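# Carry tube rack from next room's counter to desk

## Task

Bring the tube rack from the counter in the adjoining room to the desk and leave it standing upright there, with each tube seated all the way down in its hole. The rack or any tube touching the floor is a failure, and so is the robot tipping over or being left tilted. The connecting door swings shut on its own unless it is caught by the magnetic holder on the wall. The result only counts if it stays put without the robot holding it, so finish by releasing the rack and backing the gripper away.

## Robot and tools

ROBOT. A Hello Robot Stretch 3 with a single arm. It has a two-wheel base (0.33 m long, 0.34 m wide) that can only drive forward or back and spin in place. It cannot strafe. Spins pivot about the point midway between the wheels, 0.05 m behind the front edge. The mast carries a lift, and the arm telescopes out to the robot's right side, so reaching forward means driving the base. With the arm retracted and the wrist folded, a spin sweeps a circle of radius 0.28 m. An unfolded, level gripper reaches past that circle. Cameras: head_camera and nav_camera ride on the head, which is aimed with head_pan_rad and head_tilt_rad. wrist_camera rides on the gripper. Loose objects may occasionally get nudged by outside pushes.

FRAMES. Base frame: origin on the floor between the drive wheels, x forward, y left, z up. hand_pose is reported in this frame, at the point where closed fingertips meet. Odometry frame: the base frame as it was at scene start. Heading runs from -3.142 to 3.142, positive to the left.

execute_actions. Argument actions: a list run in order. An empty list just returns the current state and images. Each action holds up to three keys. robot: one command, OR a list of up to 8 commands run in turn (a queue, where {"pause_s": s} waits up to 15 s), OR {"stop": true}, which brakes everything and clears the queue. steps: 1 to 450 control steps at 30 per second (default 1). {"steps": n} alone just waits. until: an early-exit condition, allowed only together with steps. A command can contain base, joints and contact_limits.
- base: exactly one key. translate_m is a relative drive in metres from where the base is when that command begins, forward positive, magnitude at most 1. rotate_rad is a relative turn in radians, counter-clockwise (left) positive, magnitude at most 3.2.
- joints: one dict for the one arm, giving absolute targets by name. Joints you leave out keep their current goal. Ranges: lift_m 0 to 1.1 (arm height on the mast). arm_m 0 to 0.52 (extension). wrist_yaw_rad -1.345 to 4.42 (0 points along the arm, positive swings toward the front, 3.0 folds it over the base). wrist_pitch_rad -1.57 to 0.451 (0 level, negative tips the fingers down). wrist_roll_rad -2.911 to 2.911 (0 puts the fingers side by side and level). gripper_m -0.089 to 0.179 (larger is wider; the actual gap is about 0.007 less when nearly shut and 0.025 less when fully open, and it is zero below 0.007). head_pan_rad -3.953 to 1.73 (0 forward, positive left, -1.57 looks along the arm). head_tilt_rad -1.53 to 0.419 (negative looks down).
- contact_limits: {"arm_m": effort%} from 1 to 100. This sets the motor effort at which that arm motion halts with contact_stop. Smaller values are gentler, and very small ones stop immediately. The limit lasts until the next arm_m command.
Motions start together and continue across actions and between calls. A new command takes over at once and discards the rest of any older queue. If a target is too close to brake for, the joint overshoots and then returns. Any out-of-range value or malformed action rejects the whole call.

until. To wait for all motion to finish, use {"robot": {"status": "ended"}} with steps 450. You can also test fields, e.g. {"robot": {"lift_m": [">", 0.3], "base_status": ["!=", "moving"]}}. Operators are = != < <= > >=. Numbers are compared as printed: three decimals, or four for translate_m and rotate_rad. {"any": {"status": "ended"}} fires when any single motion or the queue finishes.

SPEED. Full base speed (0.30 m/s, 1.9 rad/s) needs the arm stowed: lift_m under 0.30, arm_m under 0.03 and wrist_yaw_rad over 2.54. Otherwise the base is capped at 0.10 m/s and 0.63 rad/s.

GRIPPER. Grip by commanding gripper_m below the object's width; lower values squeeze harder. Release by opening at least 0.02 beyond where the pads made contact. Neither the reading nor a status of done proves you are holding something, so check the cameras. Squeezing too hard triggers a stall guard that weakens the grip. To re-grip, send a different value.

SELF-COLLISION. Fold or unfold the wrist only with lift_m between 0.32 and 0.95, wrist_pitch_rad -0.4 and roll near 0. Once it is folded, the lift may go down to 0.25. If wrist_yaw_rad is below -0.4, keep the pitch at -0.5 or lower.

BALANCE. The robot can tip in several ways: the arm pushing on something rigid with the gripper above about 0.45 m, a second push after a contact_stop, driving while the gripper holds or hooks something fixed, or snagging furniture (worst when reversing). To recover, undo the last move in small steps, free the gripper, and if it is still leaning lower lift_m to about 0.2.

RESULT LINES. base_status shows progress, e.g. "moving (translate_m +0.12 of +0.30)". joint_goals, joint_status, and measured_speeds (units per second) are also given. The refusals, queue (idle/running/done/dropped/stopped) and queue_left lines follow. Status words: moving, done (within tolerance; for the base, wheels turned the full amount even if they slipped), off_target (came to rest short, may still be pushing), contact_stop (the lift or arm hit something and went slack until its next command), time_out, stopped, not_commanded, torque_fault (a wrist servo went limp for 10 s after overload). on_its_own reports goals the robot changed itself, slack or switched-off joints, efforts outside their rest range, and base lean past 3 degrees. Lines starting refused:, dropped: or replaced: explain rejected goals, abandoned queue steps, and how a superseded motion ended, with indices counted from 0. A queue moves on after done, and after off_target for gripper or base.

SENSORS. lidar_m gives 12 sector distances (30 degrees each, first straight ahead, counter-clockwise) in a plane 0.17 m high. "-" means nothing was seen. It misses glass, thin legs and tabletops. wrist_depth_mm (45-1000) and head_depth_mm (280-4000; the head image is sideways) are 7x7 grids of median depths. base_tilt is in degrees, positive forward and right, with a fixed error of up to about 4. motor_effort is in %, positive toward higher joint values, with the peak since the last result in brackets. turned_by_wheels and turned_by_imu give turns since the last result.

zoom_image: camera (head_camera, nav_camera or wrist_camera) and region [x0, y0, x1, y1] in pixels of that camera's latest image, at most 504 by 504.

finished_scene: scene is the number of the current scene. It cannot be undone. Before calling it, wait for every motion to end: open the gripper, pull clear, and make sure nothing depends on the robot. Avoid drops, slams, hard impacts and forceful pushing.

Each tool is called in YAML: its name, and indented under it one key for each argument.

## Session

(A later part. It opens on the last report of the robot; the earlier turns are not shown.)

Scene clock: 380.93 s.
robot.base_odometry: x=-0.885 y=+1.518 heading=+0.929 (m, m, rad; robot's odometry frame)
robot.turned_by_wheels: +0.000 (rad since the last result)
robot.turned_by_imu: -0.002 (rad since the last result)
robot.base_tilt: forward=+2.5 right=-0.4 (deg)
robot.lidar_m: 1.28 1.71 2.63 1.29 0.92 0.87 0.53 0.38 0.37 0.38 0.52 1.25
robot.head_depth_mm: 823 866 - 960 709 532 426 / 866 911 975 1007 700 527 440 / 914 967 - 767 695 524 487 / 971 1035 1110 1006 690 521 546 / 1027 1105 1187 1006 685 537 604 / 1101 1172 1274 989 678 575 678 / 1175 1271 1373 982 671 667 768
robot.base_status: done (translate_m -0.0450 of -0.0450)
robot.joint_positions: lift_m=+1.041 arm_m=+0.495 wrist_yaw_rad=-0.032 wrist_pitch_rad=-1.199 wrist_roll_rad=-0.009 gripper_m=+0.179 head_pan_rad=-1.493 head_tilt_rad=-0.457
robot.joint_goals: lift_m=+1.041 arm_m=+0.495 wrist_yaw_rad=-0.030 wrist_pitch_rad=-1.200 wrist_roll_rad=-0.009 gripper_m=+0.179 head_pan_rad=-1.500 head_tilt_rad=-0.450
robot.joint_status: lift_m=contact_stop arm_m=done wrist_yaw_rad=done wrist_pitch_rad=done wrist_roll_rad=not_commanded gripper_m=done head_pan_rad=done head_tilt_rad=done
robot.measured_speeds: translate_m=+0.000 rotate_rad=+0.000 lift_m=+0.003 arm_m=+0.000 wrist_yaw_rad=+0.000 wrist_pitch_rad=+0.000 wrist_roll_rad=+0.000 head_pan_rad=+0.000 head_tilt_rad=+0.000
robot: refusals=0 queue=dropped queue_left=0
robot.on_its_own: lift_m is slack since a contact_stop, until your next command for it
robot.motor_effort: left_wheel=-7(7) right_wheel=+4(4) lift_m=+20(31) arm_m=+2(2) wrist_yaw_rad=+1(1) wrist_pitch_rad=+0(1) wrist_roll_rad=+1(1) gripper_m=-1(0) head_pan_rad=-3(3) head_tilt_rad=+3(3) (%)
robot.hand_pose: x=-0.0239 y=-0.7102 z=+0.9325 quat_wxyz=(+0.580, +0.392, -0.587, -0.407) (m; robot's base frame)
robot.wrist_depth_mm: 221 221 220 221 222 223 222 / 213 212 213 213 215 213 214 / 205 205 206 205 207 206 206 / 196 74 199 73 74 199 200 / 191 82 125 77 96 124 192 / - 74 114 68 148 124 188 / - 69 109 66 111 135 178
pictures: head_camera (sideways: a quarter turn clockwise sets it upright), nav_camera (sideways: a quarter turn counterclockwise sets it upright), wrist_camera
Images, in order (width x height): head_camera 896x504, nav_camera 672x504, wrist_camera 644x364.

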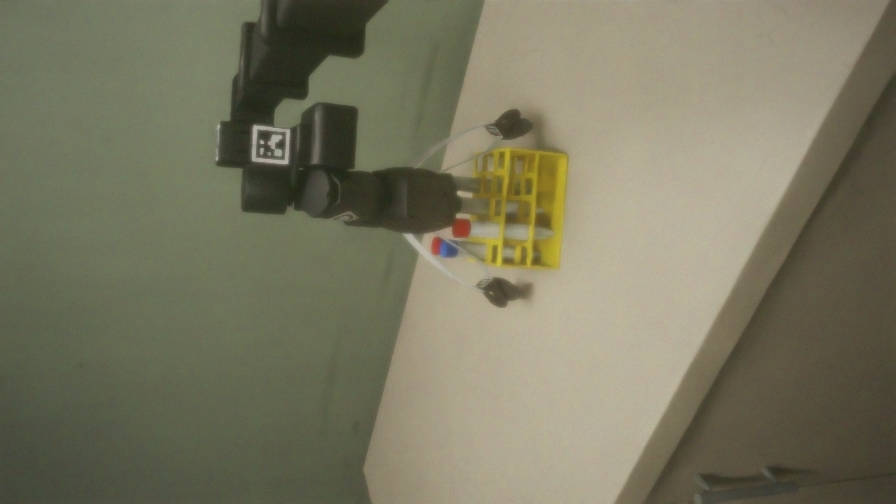

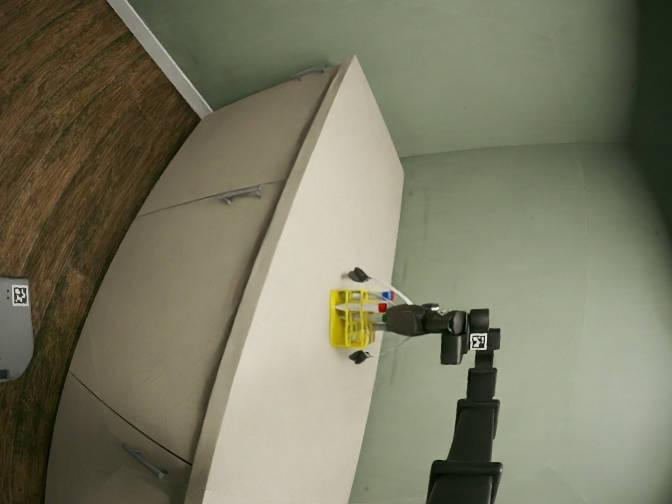

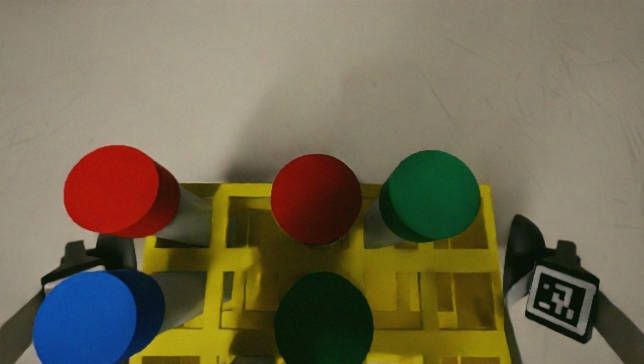

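execute_actions:
  actions:
    - {"robot":[{"joints":{"lift_m":1.05}},{"joints":{"arm_m":0.472}},{"joints":{"gripper_m":0.13}}],"steps":400,"until":{"robot":{"status":"ended"}}}

Scene clock: 387.40 s.
robot.base_odometry: x=-0.885 y=+1.518 heading=+0.929 (m, m, rad; robot's odometry frame)
robot.turned_by_wheels: +0.000 (rad since the last result)
robot.turned_by_imu: -0.002 (rad since the last result)
robot.base_tilt: forward=+2.3 right=-0.6 (deg)
robot.lidar_m: 1.28 1.71 2.63 1.29 0.92 0.88 0.53 0.38 0.37 0.38 0.52 1.24
robot.head_depth_mm: 824 865 943 964 709 532 427 / 866 908 976 1004 699 529 440 / 917 970 - 749 694 526 486 / 969 1030 1110 945 689 520 544 / 1023 1107 1184 1003 682 536 602 / 1095 1177 1285 987 678 575 677 / 1171 1273 1370 978 670 666 769
robot.base_status: done (translate_m -0.0450 of -0.0450)
robot.joint_positions: lift_m=+1.050 arm_m=+0.472 wrist_yaw_rad=-0.032 wrist_pitch_rad=-1.202 wrist_roll_rad=-0.009 gripper_m=+0.131 head_pan_rad=-1.493 head_tilt_rad=-0.457
robot.joint_goals: lift_m=+1.050 arm_m=+0.472 wrist_yaw_rad=-0.030 wrist_pitch_rad=-1.200 wrist_roll_rad=-0.009 gripper_m=+0.130 head_pan_rad=-1.500 head_tilt_rad=-0.450
robot.joint_status: lift_m=done arm_m=done wrist_yaw_rad=done wrist_pitch_rad=done wrist_roll_rad=not_commanded gripper_m=done head_pan_rad=done head_tilt_rad=done
robot.measured_speeds: translate_m=+0.000 rotate_rad=+0.000 lift_m=+0.000 arm_m=+0.000 wrist_yaw_rad=+0.000 wrist_pitch_rad=+0.000 wrist_roll_rad=+0.000 head_pan_rad=+0.000 head_tilt_rad=+0.000
robot: refusals=0 queue=done queue_left=0
robot.motor_effort: left_wheel=-5(7) right_wheel=+3(5) lift_m=+27(32) arm_m=-1(1) wrist_yaw_rad=+1(1) wrist_pitch_rad=+2(2) wrist_roll_rad=+1(1) gripper_m=-12(91) head_pan_rad=-3(3) head_tilt_rad=+3(3) (%)
robot.hand_pose: x=-0.0238 y=-0.6870 z=+0.9410 quat_wxyz=(+0.579, +0.392, -0.587, -0.408) (m; robot's base frame)
robot.wrist_depth_mm: 227 229 229 230 228 231 230 / 219 221 220 222 222 221 221 / 212 85 211 84 84 213 212 / 205 128 127 109 127 205 206 / 197 78 128 78 161 198 199 / 192 121 120 121 122 121 193 / 184 183 73 117 147 183 186
pictures: head_camera (sideways: a quarter turn clockwise sets it upright), nav_camera (sideways: a quarter turn counterclockwise sets it upright), wrist_camera
Images, in order (width x height): head_camera 896x504, nav_camera 672x504, wrist_camera 644x364.

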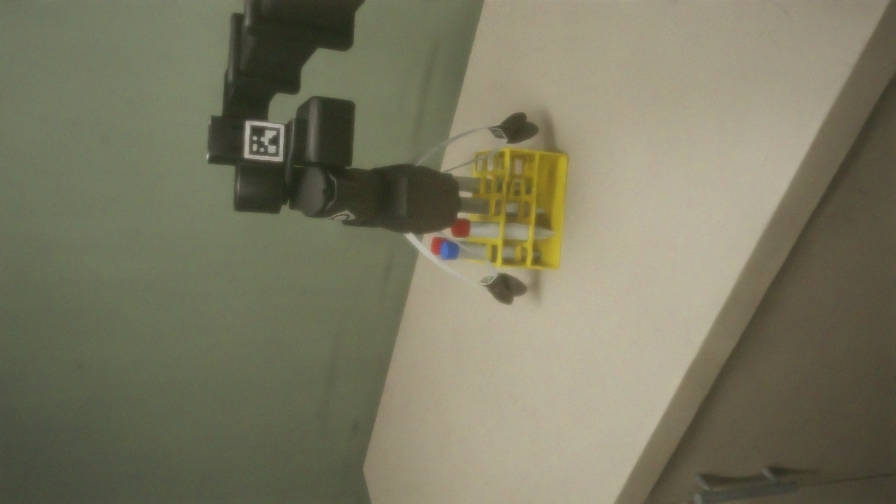

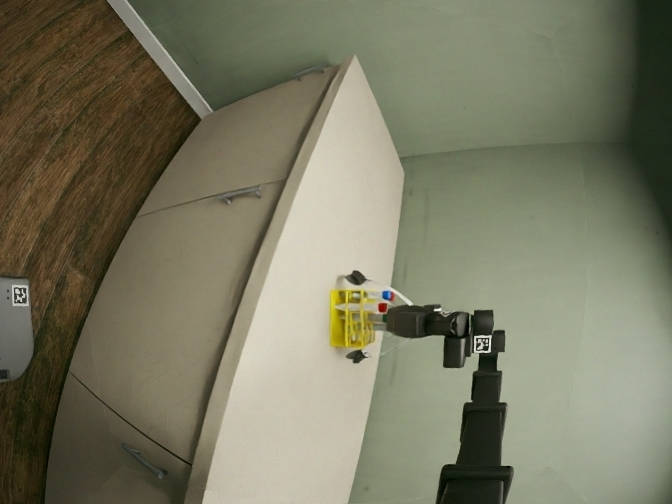

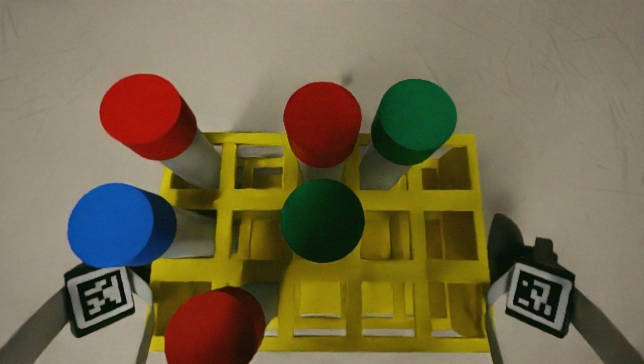

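execute_actions:
  actions:
    - {"robot":[{"joints":{"gripper_m":0.092}},{"pause_s":0.5},{"joints":{"lift_m":1.08}}],"steps":400,"until":{"robot":{"status":"ended"}}}

Scene clock: 391.17 s.
robot.base_odometry: x=-0.885 y=+1.518 heading=+0.929 (m, m, rad; robot's odometry frame)
robot.turned_by_wheels: +0.000 (rad since the last result)
robot.turned_by_imu: -0.001 (rad since the last result)
robot.base_tilt: forward=+2.4 right=-0.5 (deg)
robot.lidar_m: 1.28 1.72 2.63 1.29 0.92 0.88 0.53 0.39 0.37 0.38 0.52 1.25
robot.head_depth_mm: 822 856 923 961 708 533 426 / 865 898 982 1010 699 526 440 / 916 962 - 736 689 525 486 / 971 1034 1105 838 686 521 545 / 1027 1095 1186 1006 683 535 604 / 1093 1177 1279 984 678 575 677 / 1175 1268 1370 971 670 667 768
robot.base_status: done (translate_m -0.0450 of -0.0450)
robot.joint_positions: lift_m=+1.080 arm_m=+0.472 wrist_yaw_rad=-0.030 wrist_pitch_rad=-1.207 wrist_roll_rad=-0.011 gripper_m=+0.099 head_pan_rad=-1.493 head_tilt_rad=-0.457
robot.joint_goals: lift_m=+1.080 arm_m=+0.472 wrist_yaw_rad=-0.030 wrist_pitch_rad=-1.200 wrist_roll_rad=-0.011 gripper_m=+0.098 head_pan_rad=-1.500 head_tilt_rad=-0.450
robot.joint_status: lift_m=done arm_m=done wrist_yaw_rad=done wrist_pitch_rad=done wrist_roll_rad=not_commanded gripper_m=done head_pan_rad=done head_tilt_rad=done
robot.measured_speeds: translate_m=+0.000 rotate_rad=+0.000 lift_m=+0.000 arm_m=+0.000 wrist_yaw_rad=+0.000 wrist_pitch_rad=+0.000 wrist_roll_rad=+0.000 head_pan_rad=+0.000 head_tilt_rad=+0.000
robot: refusals=0 queue=done queue_left=0
robot.on_its_own: gripper_m is held at +0.098, not at your +0.092, by its stall guard, which is not easing now
robot.motor_effort: left_wheel=-3(6) right_wheel=+2(5) lift_m=+31(33) arm_m=+0(1) wrist_yaw_rad=+0(1) wrist_pitch_rad=+5(7) wrist_roll_rad=+2(5) gripper_m=-19(99) head_pan_rad=-3(3) head_tilt_rad=+3(3) (%)
robot.hand_pose: x=-0.0237 y=-0.6857 z=+0.9704 quat_wxyz=(+0.579, +0.395, -0.585, -0.408) (m; robot's base frame)
robot.wrist_depth_mm: 262 260 259 262 261 260 263 / 248 250 251 250 253 251 253 / 241 237 134 90 91 241 243 / 233 233 129 131 133 234 234 / 225 80 126 84 134 225 228 / 219 123 123 126 154 137 219 / 211 211 76 121 154 211 214
pictures: head_camera (sideways: a quarter turn clockwise sets it upright), nav_camera (sideways: a quarter turn counterclockwise sets it upright), wrist_camera
Images, in order (width x height): head_camera 896x504, nav_camera 672x504, wrist_camera 644x364.

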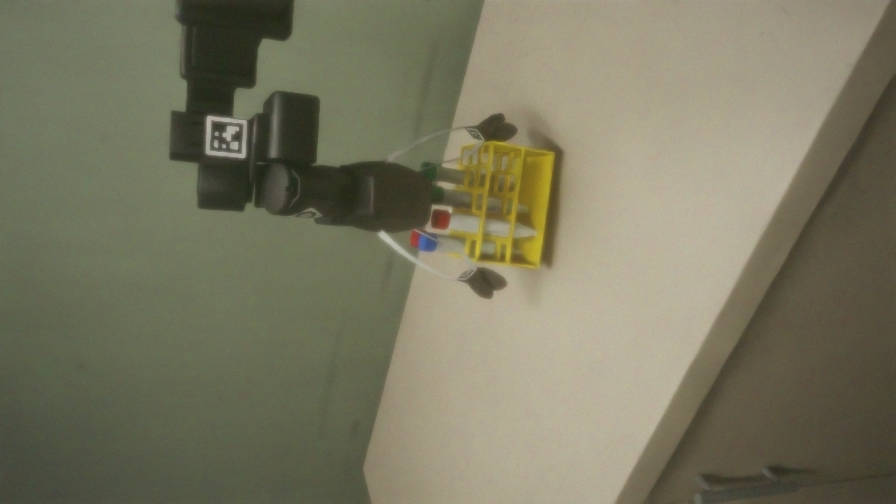

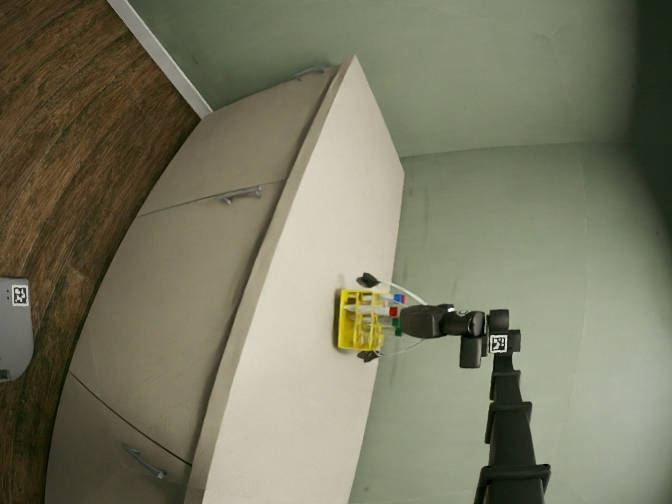

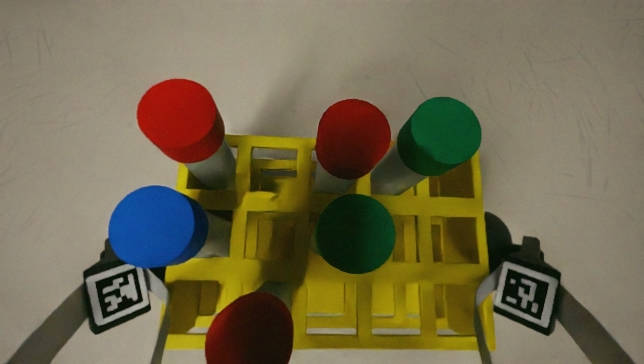

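execute_actions:
  actions:
    - {"robot":[{"joints":{"lift_m":1.098}},{"pause_s":1},{"joints":{"arm_m":0.35}}],"steps":400,"until":{"robot":{"status":"ended"}}}

Scene clock: 397.50 s.
robot.base_odometry: x=-0.885 y=+1.518 heading=+0.929 (m, m, rad; robot's odometry frame)
robot.turned_by_wheels: +0.000 (rad since the last result)
robot.turned_by_imu: -0.002 (rad since the last result)
robot.base_tilt: forward=+2.4 right=-0.6 (deg)
robot.lidar_m: 1.28 1.72 2.63 1.29 0.92 0.88 0.53 0.38 0.37 0.38 0.52 1.25
robot.head_depth_mm: 824 870 920 960 709 532 426 / 866 - 994 997 644 529 441 / 912 965 - 598 610 525 474 / 966 1031 1109 983 605 522 545 / 1024 1094 1178 1005 682 538 604 / 1094 1175 1279 987 679 576 675 / 1174 1270 1366 977 672 666 767
robot.base_status: done (translate_m -0.0450 of -0.0450)
robot.joint_positions: lift_m=+1.098 arm_m=+0.350 wrist_yaw_rad=-0.030 wrist_pitch_rad=-1.207 wrist_roll_rad=-0.010 gripper_m=+0.099 head_pan_rad=-1.493 head_tilt_rad=-0.457
robot.joint_goals: lift_m=+1.098 arm_m=+0.350 wrist_yaw_rad=-0.030 wrist_pitch_rad=-1.200 wrist_roll_rad=-0.010 gripper_m=+0.098 head_pan_rad=-1.500 head_tilt_rad=-0.450
robot.joint_status: lift_m=done arm_m=done wrist_yaw_rad=done wrist_pitch_rad=done wrist_roll_rad=not_commanded gripper_m=done head_pan_rad=done head_tilt_rad=done
robot.measured_speeds: translate_m=+0.000 rotate_rad=+0.000 lift_m=+0.000 arm_m=+0.000 wrist_yaw_rad=+0.000 wrist_pitch_rad=+0.000 wrist_roll_rad=+0.000 head_pan_rad=+0.000 head_tilt_rad=+0.000
robot: refusals=0 queue=done queue_left=0
robot.on_its_own: gripper_m is held at +0.098, not at your +0.092, by its stall guard, which is not easing now
robot.motor_effort: left_wheel=-2(3) right_wheel=+1(2) lift_m=+31(33) arm_m=-2(0) wrist_yaw_rad=+0(0) wrist_pitch_rad=+5(5) wrist_roll_rad=+2(2) gripper_m=-20(19) head_pan_rad=-3(3) head_tilt_rad=+2(3) (%)
robot.hand_pose: x=-0.0237 y=-0.5638 z=+0.9883 quat_wxyz=(+0.579, +0.395, -0.585, -0.408) (m; robot's base frame)
robot.wrist_depth_mm: 279 279 281 281 281 282 281 / 272 271 270 271 272 273 273 / 262 255 135 90 91 260 264 / 253 250 130 131 133 253 254 / 243 80 126 84 134 243 245 / 236 122 124 126 154 137 238 / 229 228 77 121 153 227 230
pictures: head_camera (sideways: a quarter turn clockwise sets it upright), nav_camera (sideways: a quarter turn counterclockwise sets it upright), wrist_camera
Images, in order (width x height): head_camera 896x504, nav_camera 672x504, wrist_camera 644x364.

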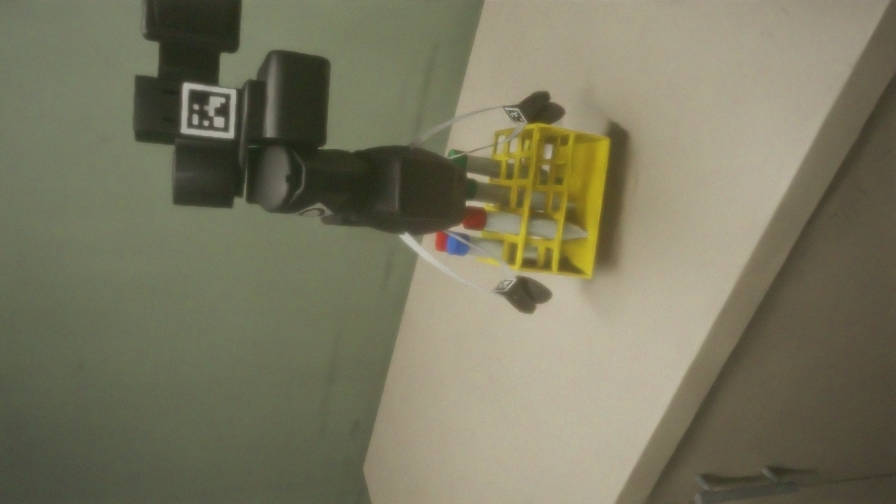

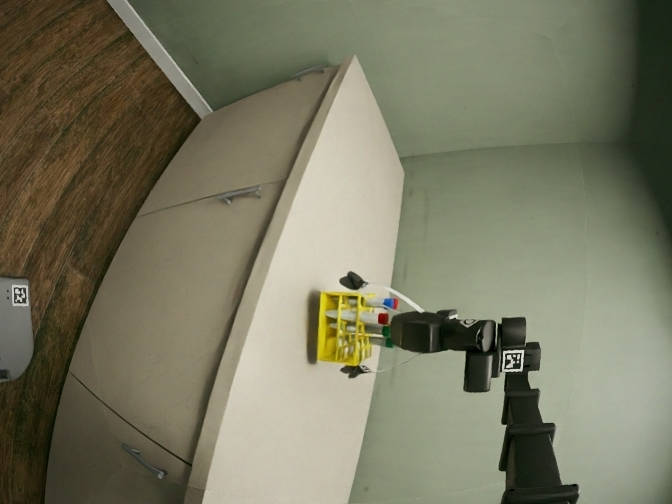

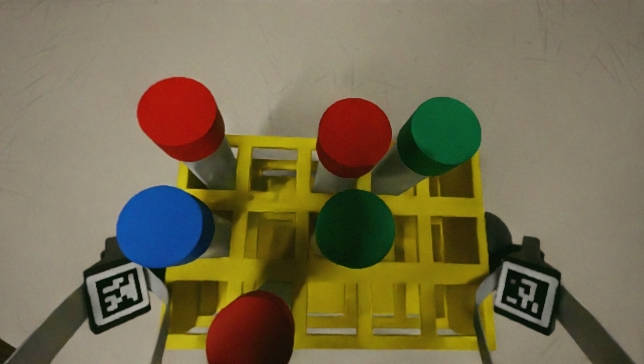

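execute_actions:
  actions:
    - {"robot":[{"joints":{"arm_m":0.0,"head_pan_rad":0.3,"head_tilt_rad":-0.5}},{"base":{"rotate_rad":1.12}},{"base":{"translate_m":1.0}}],"steps":450,"until":{"robot":{"status":"ended"}}}
    - {"steps":300,"until":{"robot":{"status":"ended"}}}

Scene clock: 419.57 s.
robot.base_odometry: x=-1.345 y=+2.406 heading=+2.049 (m, m, rad; robot's odometry frame)
robot.turned_by_wheels: +1.120 (rad since the last result)
robot.turned_by_imu: +1.121 (rad since the last result)
robot.base_tilt: forward=+2.4 right=-0.5 (deg)
robot.lidar_m: 1.64 1.68 0.87 0.84 0.88 1.24 1.36 1.43 1.32 1.28 1.34 1.83
robot.head_depth_mm: 1324 1431 1602 1798 1966 1703 1383 / 1351 1457 1580 1700 1905 1701 1370 / 1386 1497 1618 1748 1906 1698 1369 / 1426 1525 1651 1803 1966 1682 1359 / 1451 1568 1691 1853 1977 1666 1354 / 1513 1631 1800 1988 2064 1648 1353 / 1755 1890 2053 2292 2132 1648 1341
robot.base_status: done (translate_m +1.0000 of +1.0000)
robot.joint_positions: lift_m=+1.098 arm_m=+0.000 wrist_yaw_rad=-0.030 wrist_pitch_rad=-1.207 wrist_roll_rad=-0.010 gripper_m=+0.099 head_pan_rad=+0.293 head_tilt_rad=-0.494
robot.joint_goals: lift_m=+1.098 arm_m=+0.000 wrist_yaw_rad=-0.030 wrist_pitch_rad=-1.200 wrist_roll_rad=-0.010 gripper_m=+0.098 head_pan_rad=+0.300 head_tilt_rad=-0.500
robot.joint_status: lift_m=done arm_m=done wrist_yaw_rad=done wrist_pitch_rad=done wrist_roll_rad=not_commanded gripper_m=done head_pan_rad=done head_tilt_rad=done
robot.measured_speeds: translate_m=+0.000 rotate_rad=+0.000 lift_m=+0.000 arm_m=+0.000 wrist_yaw_rad=+0.000 wrist_pitch_rad=+0.000 wrist_roll_rad=+0.000 head_pan_rad=+0.000 head_tilt_rad=+0.000
robot: refusals=0 queue=done queue_left=0
robot.on_its_own: gripper_m is held at +0.098, not at your +0.092, by its stall guard, which is not easing now
robot.motor_effort: left_wheel=-4(9) right_wheel=+2(5) lift_m=+31(31) arm_m=-2(1) wrist_yaw_rad=-1(0) wrist_pitch_rad=+5(5) wrist_roll_rad=+2(2) gripper_m=-20(20) head_pan_rad=+3(34) head_tilt_rad=-3(7) (%)
robot.hand_pose: x=-0.0237 y=-0.2137 z=+0.9883 quat_wxyz=(+0.579, +0.395, -0.585, -0.409) (m; robot's base frame)
robot.wrist_depth_mm: - - - - - - - / - - - - - - - / - - 134 90 91 - - / - - 129 131 133 - - / - 80 126 84 134 - - / - 123 123 126 154 137 - / - - 77 121 139 - -
pictures: head_camera (sideways: a quarter turn clockwise sets it upright), nav_camera (sideways: a quarter turn counterclockwise sets it upright), wrist_camera
Images, in order (width x height): head_camera 896x504, nav_camera 672x504, wrist_camera 644x364.

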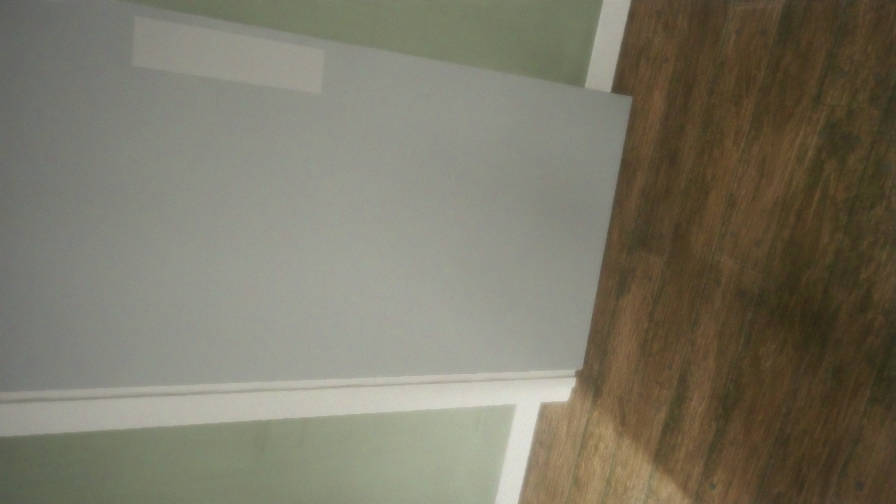

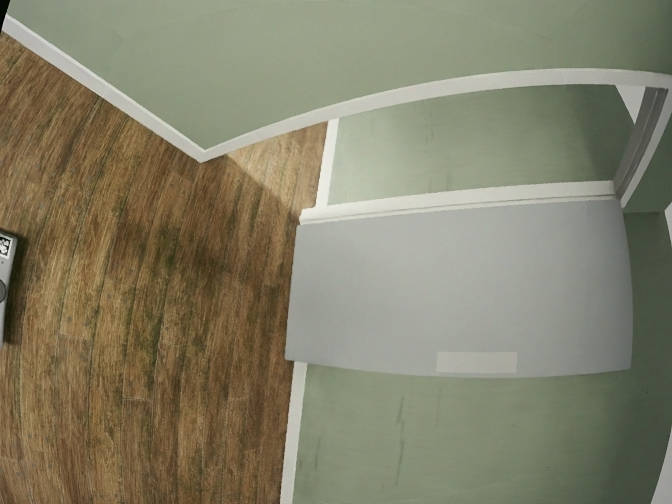

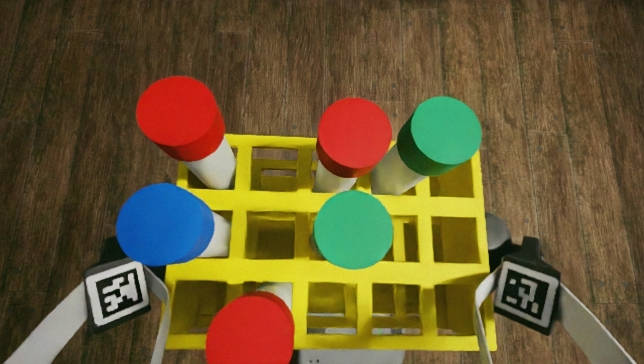

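execute_actions:
  actions:
    - {"robot":[{"base":{"translate_m":1.0},"joints":{"head_pan_rad":0,"head_tilt_rad":-0.8}},{"base":{"translate_m":0.13}},{"base":{"rotate_rad":1.571}}],"steps":450,"until":{"robot":{"status":"ended"}}}
    - {"steps":300,"until":{"robot":{"status":"ended"}}}

Scene clock: 441.53 s.
robot.base_odometry: x=-1.865 y=+3.410 heading=-2.664 (m, m, rad; robot's odometry frame)
robot.turned_by_wheels: +1.571 (rad since the last result)
robot.turned_by_imu: +1.574 (rad since the last result)
robot.base_tilt: forward=+2.5 right=-0.5 (deg)
robot.lidar_m: 2.95 0.87 1.17 2.48 1.82 1.36 1.32 0.91 0.69 0.52 0.53 0.71
robot.head_depth_mm: 2133 2098 2007 1862 1540 1305 1169 / 2948 3054 2506 1969 1597 1359 1185 / 2976 3319 2513 1945 1589 1353 1164 / 2996 3320 2483 1927 1581 1339 1169 / 3002 3247 2463 1912 1589 1337 1161 / 2990 3272 2459 1911 1558 1331 1153 / 3059 3289 2327 1128 1265 1327 1146
robot.base_status: done (rotate_rad +1.5708 of +1.5710)
robot.joint_positions: lift_m=+1.098 arm_m=+0.000 wrist_yaw_rad=-0.030 wrist_pitch_rad=-1.207 wrist_roll_rad=-0.010 gripper_m=+0.099 head_pan_rad=+0.007 head_tilt_rad=-0.790
robot.joint_goals: lift_m=+1.098 arm_m=+0.000 wrist_yaw_rad=-0.030 wrist_pitch_rad=-1.200 wrist_roll_rad=-0.010 gripper_m=+0.098 head_pan_rad=+0.000 head_tilt_rad=-0.800
robot.joint_status: lift_m=done arm_m=done wrist_yaw_rad=done wrist_pitch_rad=done wrist_roll_rad=not_commanded gripper_m=done head_pan_rad=done head_tilt_rad=done
robot.measured_speeds: translate_m=+0.000 rotate_rad=+0.000 lift_m=+0.000 arm_m=+0.000 wrist_yaw_rad=+0.000 wrist_pitch_rad=+0.000 wrist_roll_rad=+0.000 head_pan_rad=+0.000 head_tilt_rad=+0.000
robot: refusals=0 queue=done queue_left=0
robot.on_its_own: gripper_m is held at +0.098, not at your +0.092, by its stall guard, which is not easing now
robot.motor_effort: left_wheel=-4(10) right_wheel=+3(5) lift_m=+31(31) arm_m=-2(1) wrist_yaw_rad=+0(0) wrist_pitch_rad=+5(5) wrist_roll_rad=+2(2) gripper_m=-20(20) head_pan_rad=-3(21) head_tilt_rad=-4(19) (%)
robot.hand_pose: x=-0.0237 y=-0.2137 z=+0.9883 quat_wxyz=(+0.579, +0.395, -0.585, -0.409) (m; robot's base frame)
robot.wrist_depth_mm: 413 423 437 443 644 638 643 / 531 513 530 577 837 829 824 / 718 651 135 90 91 - - / - - 130 131 133 - - / - 80 126 84 134 - - / - 122 124 126 153 137 - / - - 77 121 139 - -
pictures: head_camera (sideways: a quarter turn clockwise sets it upright), nav_camera (sideways: a quarter turn counterclockwise sets it upright), wrist_camera
Images, in order (width x height): head_camera 896x504, nav_camera 672x504, wrist_camera 644x364.

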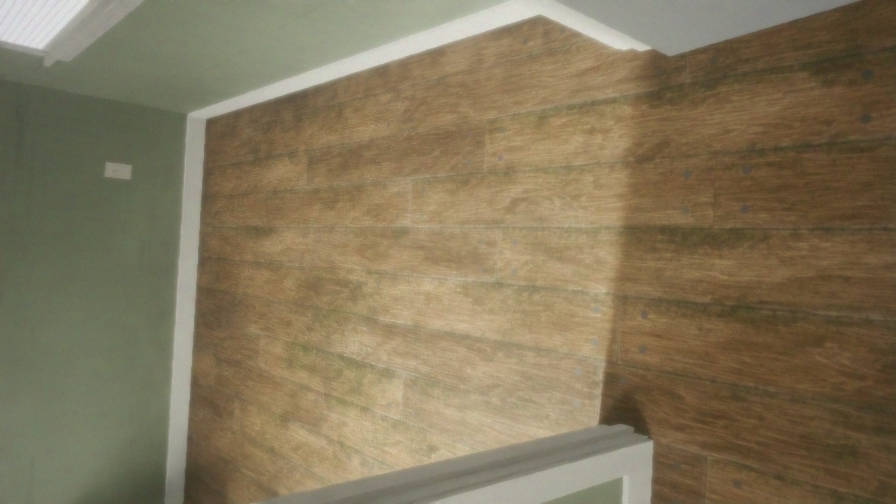

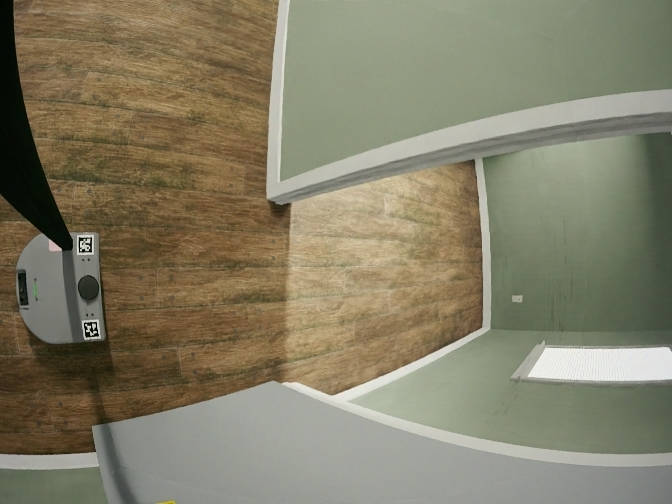

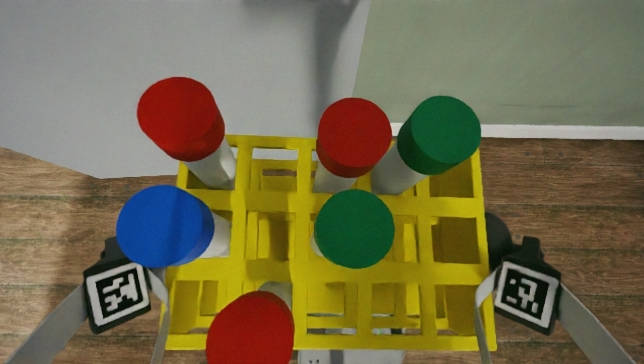

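execute_actions:
  actions:
    - {"robot":[{"base":{"translate_m":0.7}}],"steps":450,"until":{"robot":{"status":"ended"}}}

Scene clock: 451.47 s.
robot.base_odometry: x=-2.486 y=+3.088 heading=-2.664 (m, m, rad; robot's odometry frame)
robot.turned_by_wheels: +0.000 (rad since the last result)
robot.turned_by_imu: +0.000 (rad since the last result)
robot.base_tilt: forward=+2.4 right=-0.4 (deg)
robot.lidar_m: 2.74 2.72 0.36 0.41 2.58 2.07 2.02 0.73 0.52 0.49 0.54 1.02
robot.head_depth_mm: 2268 2167 2118 1907 1609 1378 1177 / 2367 2713 2548 1966 1610 1359 1171 / 2387 2704 2507 1944 1608 1360 1176 / 2403 2723 2490 1936 1603 1353 1162 / 2384 2678 2460 1932 1574 1337 1154 / 2414 2710 2468 1922 1555 1330 1155 / 2451 2718 2426 1902 1548 1324 1153
robot.base_status: done (translate_m +0.7000 of +0.7000)
robot.joint_positions: lift_m=+1.098 arm_m=+0.000 wrist_yaw_rad=-0.030 wrist_pitch_rad=-1.207 wrist_roll_rad=-0.010 gripper_m=+0.099 head_pan_rad=+0.007 head_tilt_rad=-0.790
robot.joint_goals: lift_m=+1.098 arm_m=+0.000 wrist_yaw_rad=-0.030 wrist_pitch_rad=-1.200 wrist_roll_rad=-0.010 gripper_m=+0.098 head_pan_rad=+0.000 head_tilt_rad=-0.800
robot.joint_status: lift_m=done arm_m=done wrist_yaw_rad=done wrist_pitch_rad=done wrist_roll_rad=not_commanded gripper_m=done head_pan_rad=done head_tilt_rad=done
robot.measured_speeds: translate_m=+0.000 rotate_rad=+0.000 lift_m=+0.000 arm_m=+0.000 wrist_yaw_rad=+0.000 wrist_pitch_rad=+0.000 wrist_roll_rad=+0.000 head_pan_rad=+0.000 head_tilt_rad=+0.000
robot: refusals=0 queue=done queue_left=0
robot.on_its_own: gripper_m is held at +0.098, not at your +0.092, by its stall guard, which is not easing now
robot.motor_effort: left_wheel=-4(6) right_wheel=+2(6) lift_m=+31(31) arm_m=-2(1) wrist_yaw_rad=+0(0) wrist_pitch_rad=+5(5) wrist_roll_rad=+2(2) gripper_m=-19(20) head_pan_rad=-3(3) head_tilt_rad=-4(3) (%)
robot.hand_pose: x=-0.0237 y=-0.2137 z=+0.9883 quat_wxyz=(+0.579, +0.395, -0.585, -0.409) (m; robot's base frame)
robot.wrist_depth_mm: 703 674 422 404 414 424 433 / 909 848 559 514 524 552 572 / - - 134 90 91 754 908 / - - 129 130 133 - - / - 80 126 84 134 - - / - 123 123 125 154 137 - / - - 77 121 139 - -
pictures: head_camera (sideways: a quarter turn clockwise sets it upright), nav_camera (sideways: a quarter turn counterclockwise sets it upright), wrist_camera
Images, in order (width x height): head_camera 896x504, nav_camera 672x504, wrist_camera 644x364.

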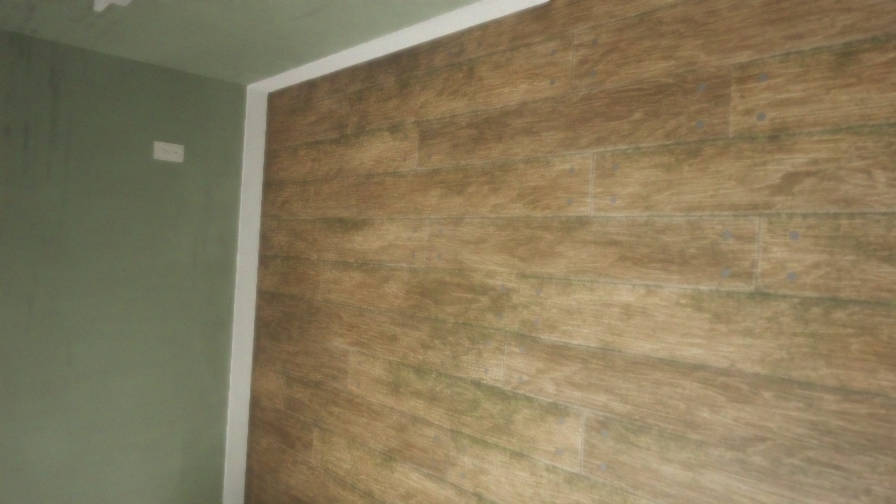

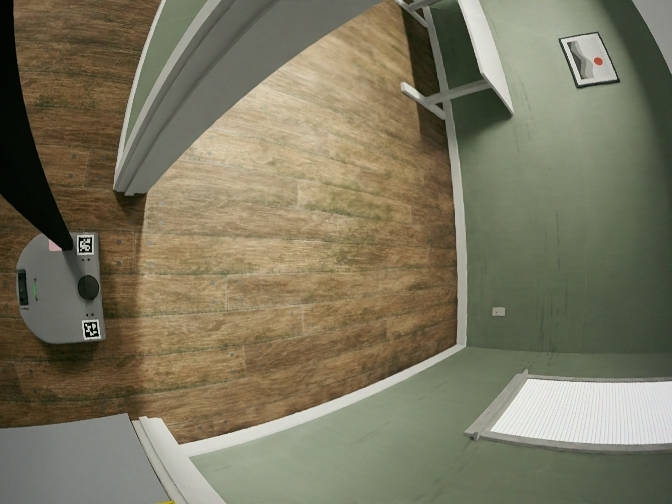

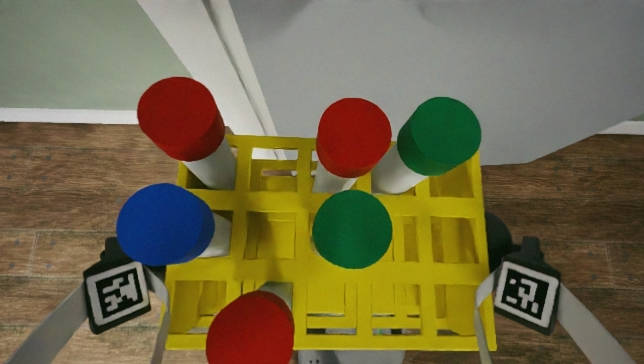

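execute_actions:
  actions:
    - {"robot":[{"base":{"translate_m":1.0}},{"base":{"translate_m":0.55}},{"base":{"rotate_rad":1.571}}],"steps":450,"until":{"robot":{"status":"ended"}}}
    - {"steps":300,"until":{"robot":{"status":"ended"}}}

Scene clock: 477.03 s.
robot.base_odometry: x=-3.862 y=+2.375 heading=-1.093 (m, m, rad; robot's odometry frame)
robot.turned_by_wheels: +1.571 (rad since the last result)
robot.turned_by_imu: +1.575 (rad since the last result)
robot.base_tilt: forward=+2.4 right=-0.5 (deg)
robot.lidar_m: 2.99 1.80 1.34 1.33 1.03 0.77 0.75 0.79 1.11 1.20 1.26 1.58
robot.head_depth_mm: 2502 1598 2488 1984 1616 1366 1191 / 2565 2993 2547 1956 1613 1353 1177 / 2611 2971 2543 1952 1595 1350 1173 / 2625 3020 2484 1931 1582 1342 1162 / 2629 2903 2460 1927 1574 1342 1160 / 2625 2910 2450 1912 1562 1329 1158 / 2640 3015 2438 1898 1556 1323 1150
robot.base_status: done (rotate_rad +1.5708 of +1.5710)
robot.joint_positions: lift_m=+1.098 arm_m=+0.000 wrist_yaw_rad=-0.030 wrist_pitch_rad=-1.207 wrist_roll_rad=-0.010 gripper_m=+0.099 head_pan_rad=+0.007 head_tilt_rad=-0.790
robot.joint_goals: lift_m=+1.098 arm_m=+0.000 wrist_yaw_rad=-0.030 wrist_pitch_rad=-1.200 wrist_roll_rad=-0.010 gripper_m=+0.098 head_pan_rad=+0.000 head_tilt_rad=-0.800
robot.joint_status: lift_m=done arm_m=done wrist_yaw_rad=done wrist_pitch_rad=done wrist_roll_rad=not_commanded gripper_m=done head_pan_rad=done head_tilt_rad=done
robot.measured_speeds: translate_m=+0.000 rotate_rad=+0.000 lift_m=+0.000 arm_m=+0.000 wrist_yaw_rad=+0.000 wrist_pitch_rad=+0.000 wrist_roll_rad=+0.000 head_pan_rad=+0.000 head_tilt_rad=+0.000
robot: refusals=0 queue=done queue_left=0
robot.on_its_own: gripper_m is held at +0.098, not at your +0.092, by its stall guard, which is not easing now
robot.motor_effort: left_wheel=-4(10) right_wheel=+3(5) lift_m=+31(31) arm_m=-2(2) wrist_yaw_rad=+1(0) wrist_pitch_rad=+5(5) wrist_roll_rad=+2(2) gripper_m=-20(19) head_pan_rad=-3(3) head_tilt_rad=-3(4) (%)
robot.hand_pose: x=-0.0237 y=-0.2137 z=+0.9883 quat_wxyz=(+0.579, +0.395, -0.585, -0.409) (m; robot's base frame)
robot.wrist_depth_mm: - - - - - - 855 / - - - - - - 845 / - - 135 90 91 - 858 / - - 129 131 133 - 854 / - 80 126 84 134 - 855 / - 123 124 126 154 137 793 / - - 77 121 139 - 817
pictures: head_camera (sideways: a quarter turn clockwise sets it upright), nav_camera (sideways: a quarter turn counterclockwise sets it upright), wrist_camera
Images, in order (width x height): head_camera 896x504, nav_camera 672x504, wrist_camera 644x364.

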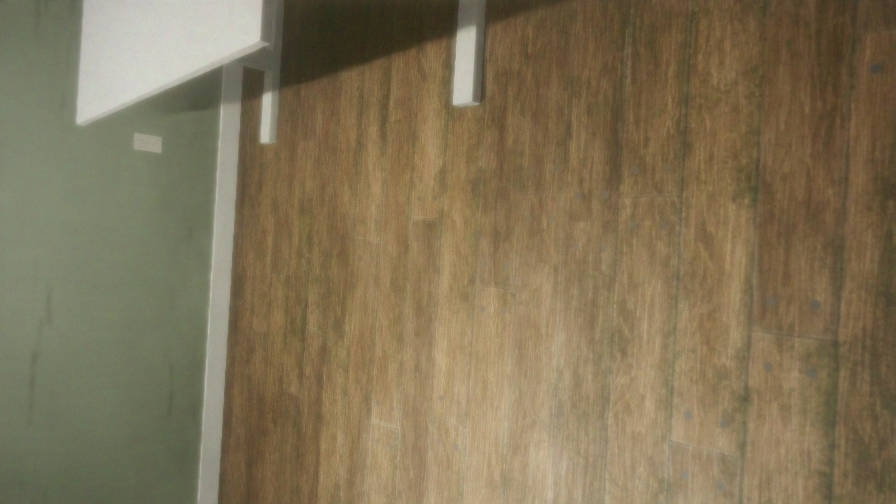

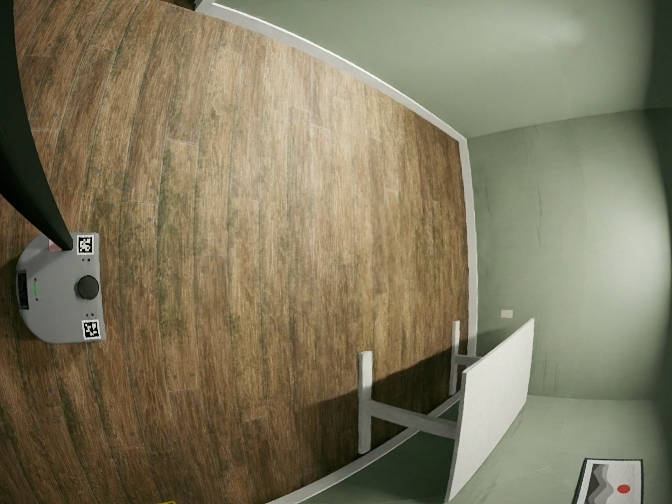

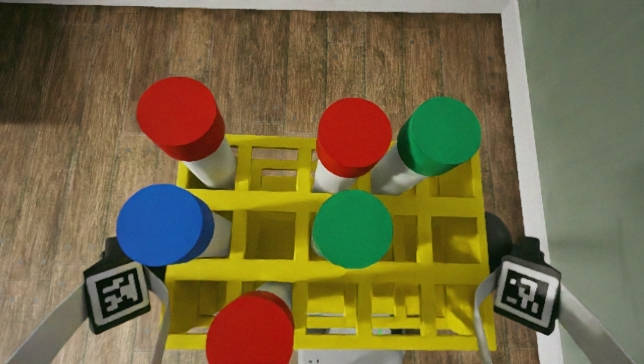

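execute_actions:
  actions:
    - {"robot":[{"base":{"translate_m":1.0},"joints":{"head_pan_rad":-1.2,"head_tilt_rad":-0.9}},{"base":{"translate_m":0.9}}],"steps":450,"until":{"robot":{"status":"ended"}}}
    - {"steps":300,"until":{"robot":{"status":"ended"}}}

Scene clock: 501.87 s.
robot.base_odometry: x=-2.988 y=+0.688 heading=-1.093 (m, m, rad; robot's odometry frame)
robot.turned_by_wheels: +0.000 (rad since the last result)
robot.turned_by_imu: +0.001 (rad since the last result)
robot.base_tilt: forward=+2.5 right=-0.5 (deg)
robot.lidar_m: 1.13 1.19 1.28 1.25 1.31 1.85 2.63 1.74 0.94 1.28 1.12 1.16
robot.head_depth_mm: 1073 1166 956 823 - 319 1159 / 1117 1200 945 793 291 331 1144 / 1163 1213 934 776 322 1232 1132 / 1216 1199 933 799 1450 1274 1135 / 1274 1186 920 822 1484 1282 1128 / 1331 1173 917 1585 1470 1267 1121 / 1401 1156 910 1673 1439 1260 1110
robot.base_status: done (translate_m +0.9000 of +0.9000)
robot.joint_positions: lift_m=+1.098 arm_m=+0.000 wrist_yaw_rad=-0.030 wrist_pitch_rad=-1.207 wrist_roll_rad=-0.010 gripper_m=+0.099 head_pan_rad=-1.193 head_tilt_rad=-0.889
robot.joint_goals: lift_m=+1.098 arm_m=+0.000 wrist_yaw_rad=-0.030 wrist_pitch_rad=-1.200 wrist_roll_rad=-0.010 gripper_m=+0.098 head_pan_rad=-1.200 head_tilt_rad=-0.900
robot.joint_status: lift_m=done arm_m=done wrist_yaw_rad=done wrist_pitch_rad=done wrist_roll_rad=not_commanded gripper_m=done head_pan_rad=done head_tilt_rad=done
robot.measured_speeds: translate_m=+0.000 rotate_rad=+0.000 lift_m=+0.000 arm_m=+0.000 wrist_yaw_rad=+0.000 wrist_pitch_rad=+0.000 wrist_roll_rad=+0.000 head_pan_rad=+0.000 head_tilt_rad=+0.000
robot: refusals=0 queue=done queue_left=0
robot.on_its_own: gripper_m is held at +0.098, not at your +0.092, by its stall guard, which is not easing now
robot.motor_effort: left_wheel=-4(7) right_wheel=+3(6) lift_m=+31(32) arm_m=-1(2) wrist_yaw_rad=+0(0) wrist_pitch_rad=+5(5) wrist_roll_rad=+2(2) gripper_m=-20(20) head_pan_rad=-3(35) head_tilt_rad=-3(13) (%)
robot.hand_pose: x=-0.0237 y=-0.2137 z=+0.9883 quat_wxyz=(+0.579, +0.395, -0.585, -0.409) (m; robot's base frame)
robot.wrist_depth_mm: 499 491 494 495 499 498 497 / - 497 491 - 497 496 486 / - - 135 90 91 - - / - - 130 131 133 - - / - 80 125 84 134 - - / - 122 124 126 154 137 - / - - 77 120 138 - -
pictures: head_camera (sideways: a quarter turn clockwise sets it upright), nav_camera (sideways: a quarter turn counterclockwise sets it upright), wrist_camera
Images, in order (width x height): head_camera 896x504, nav_camera 672x504, wrist_camera 644x364.

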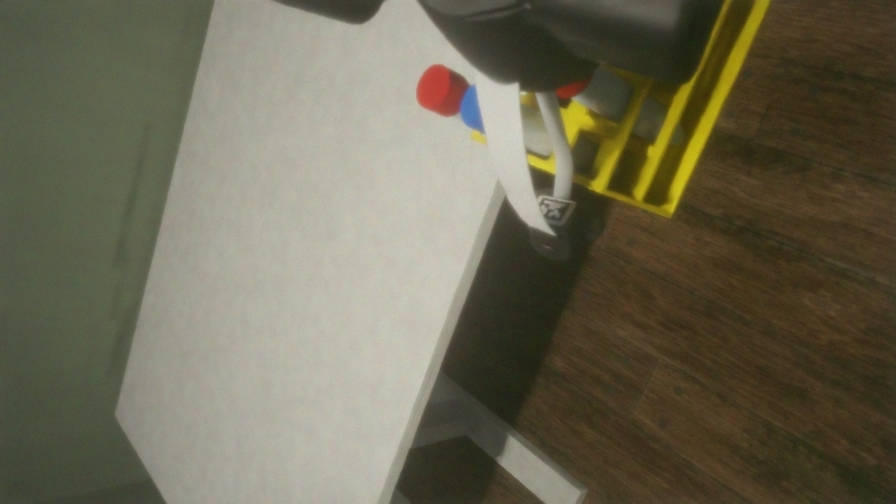

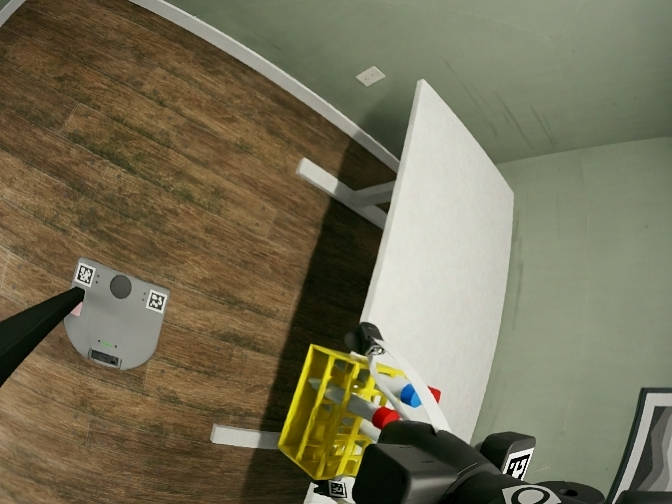

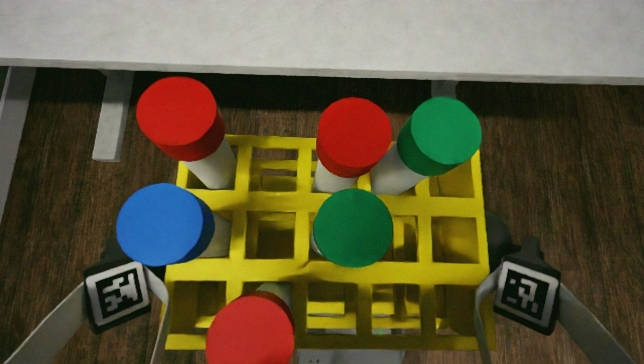

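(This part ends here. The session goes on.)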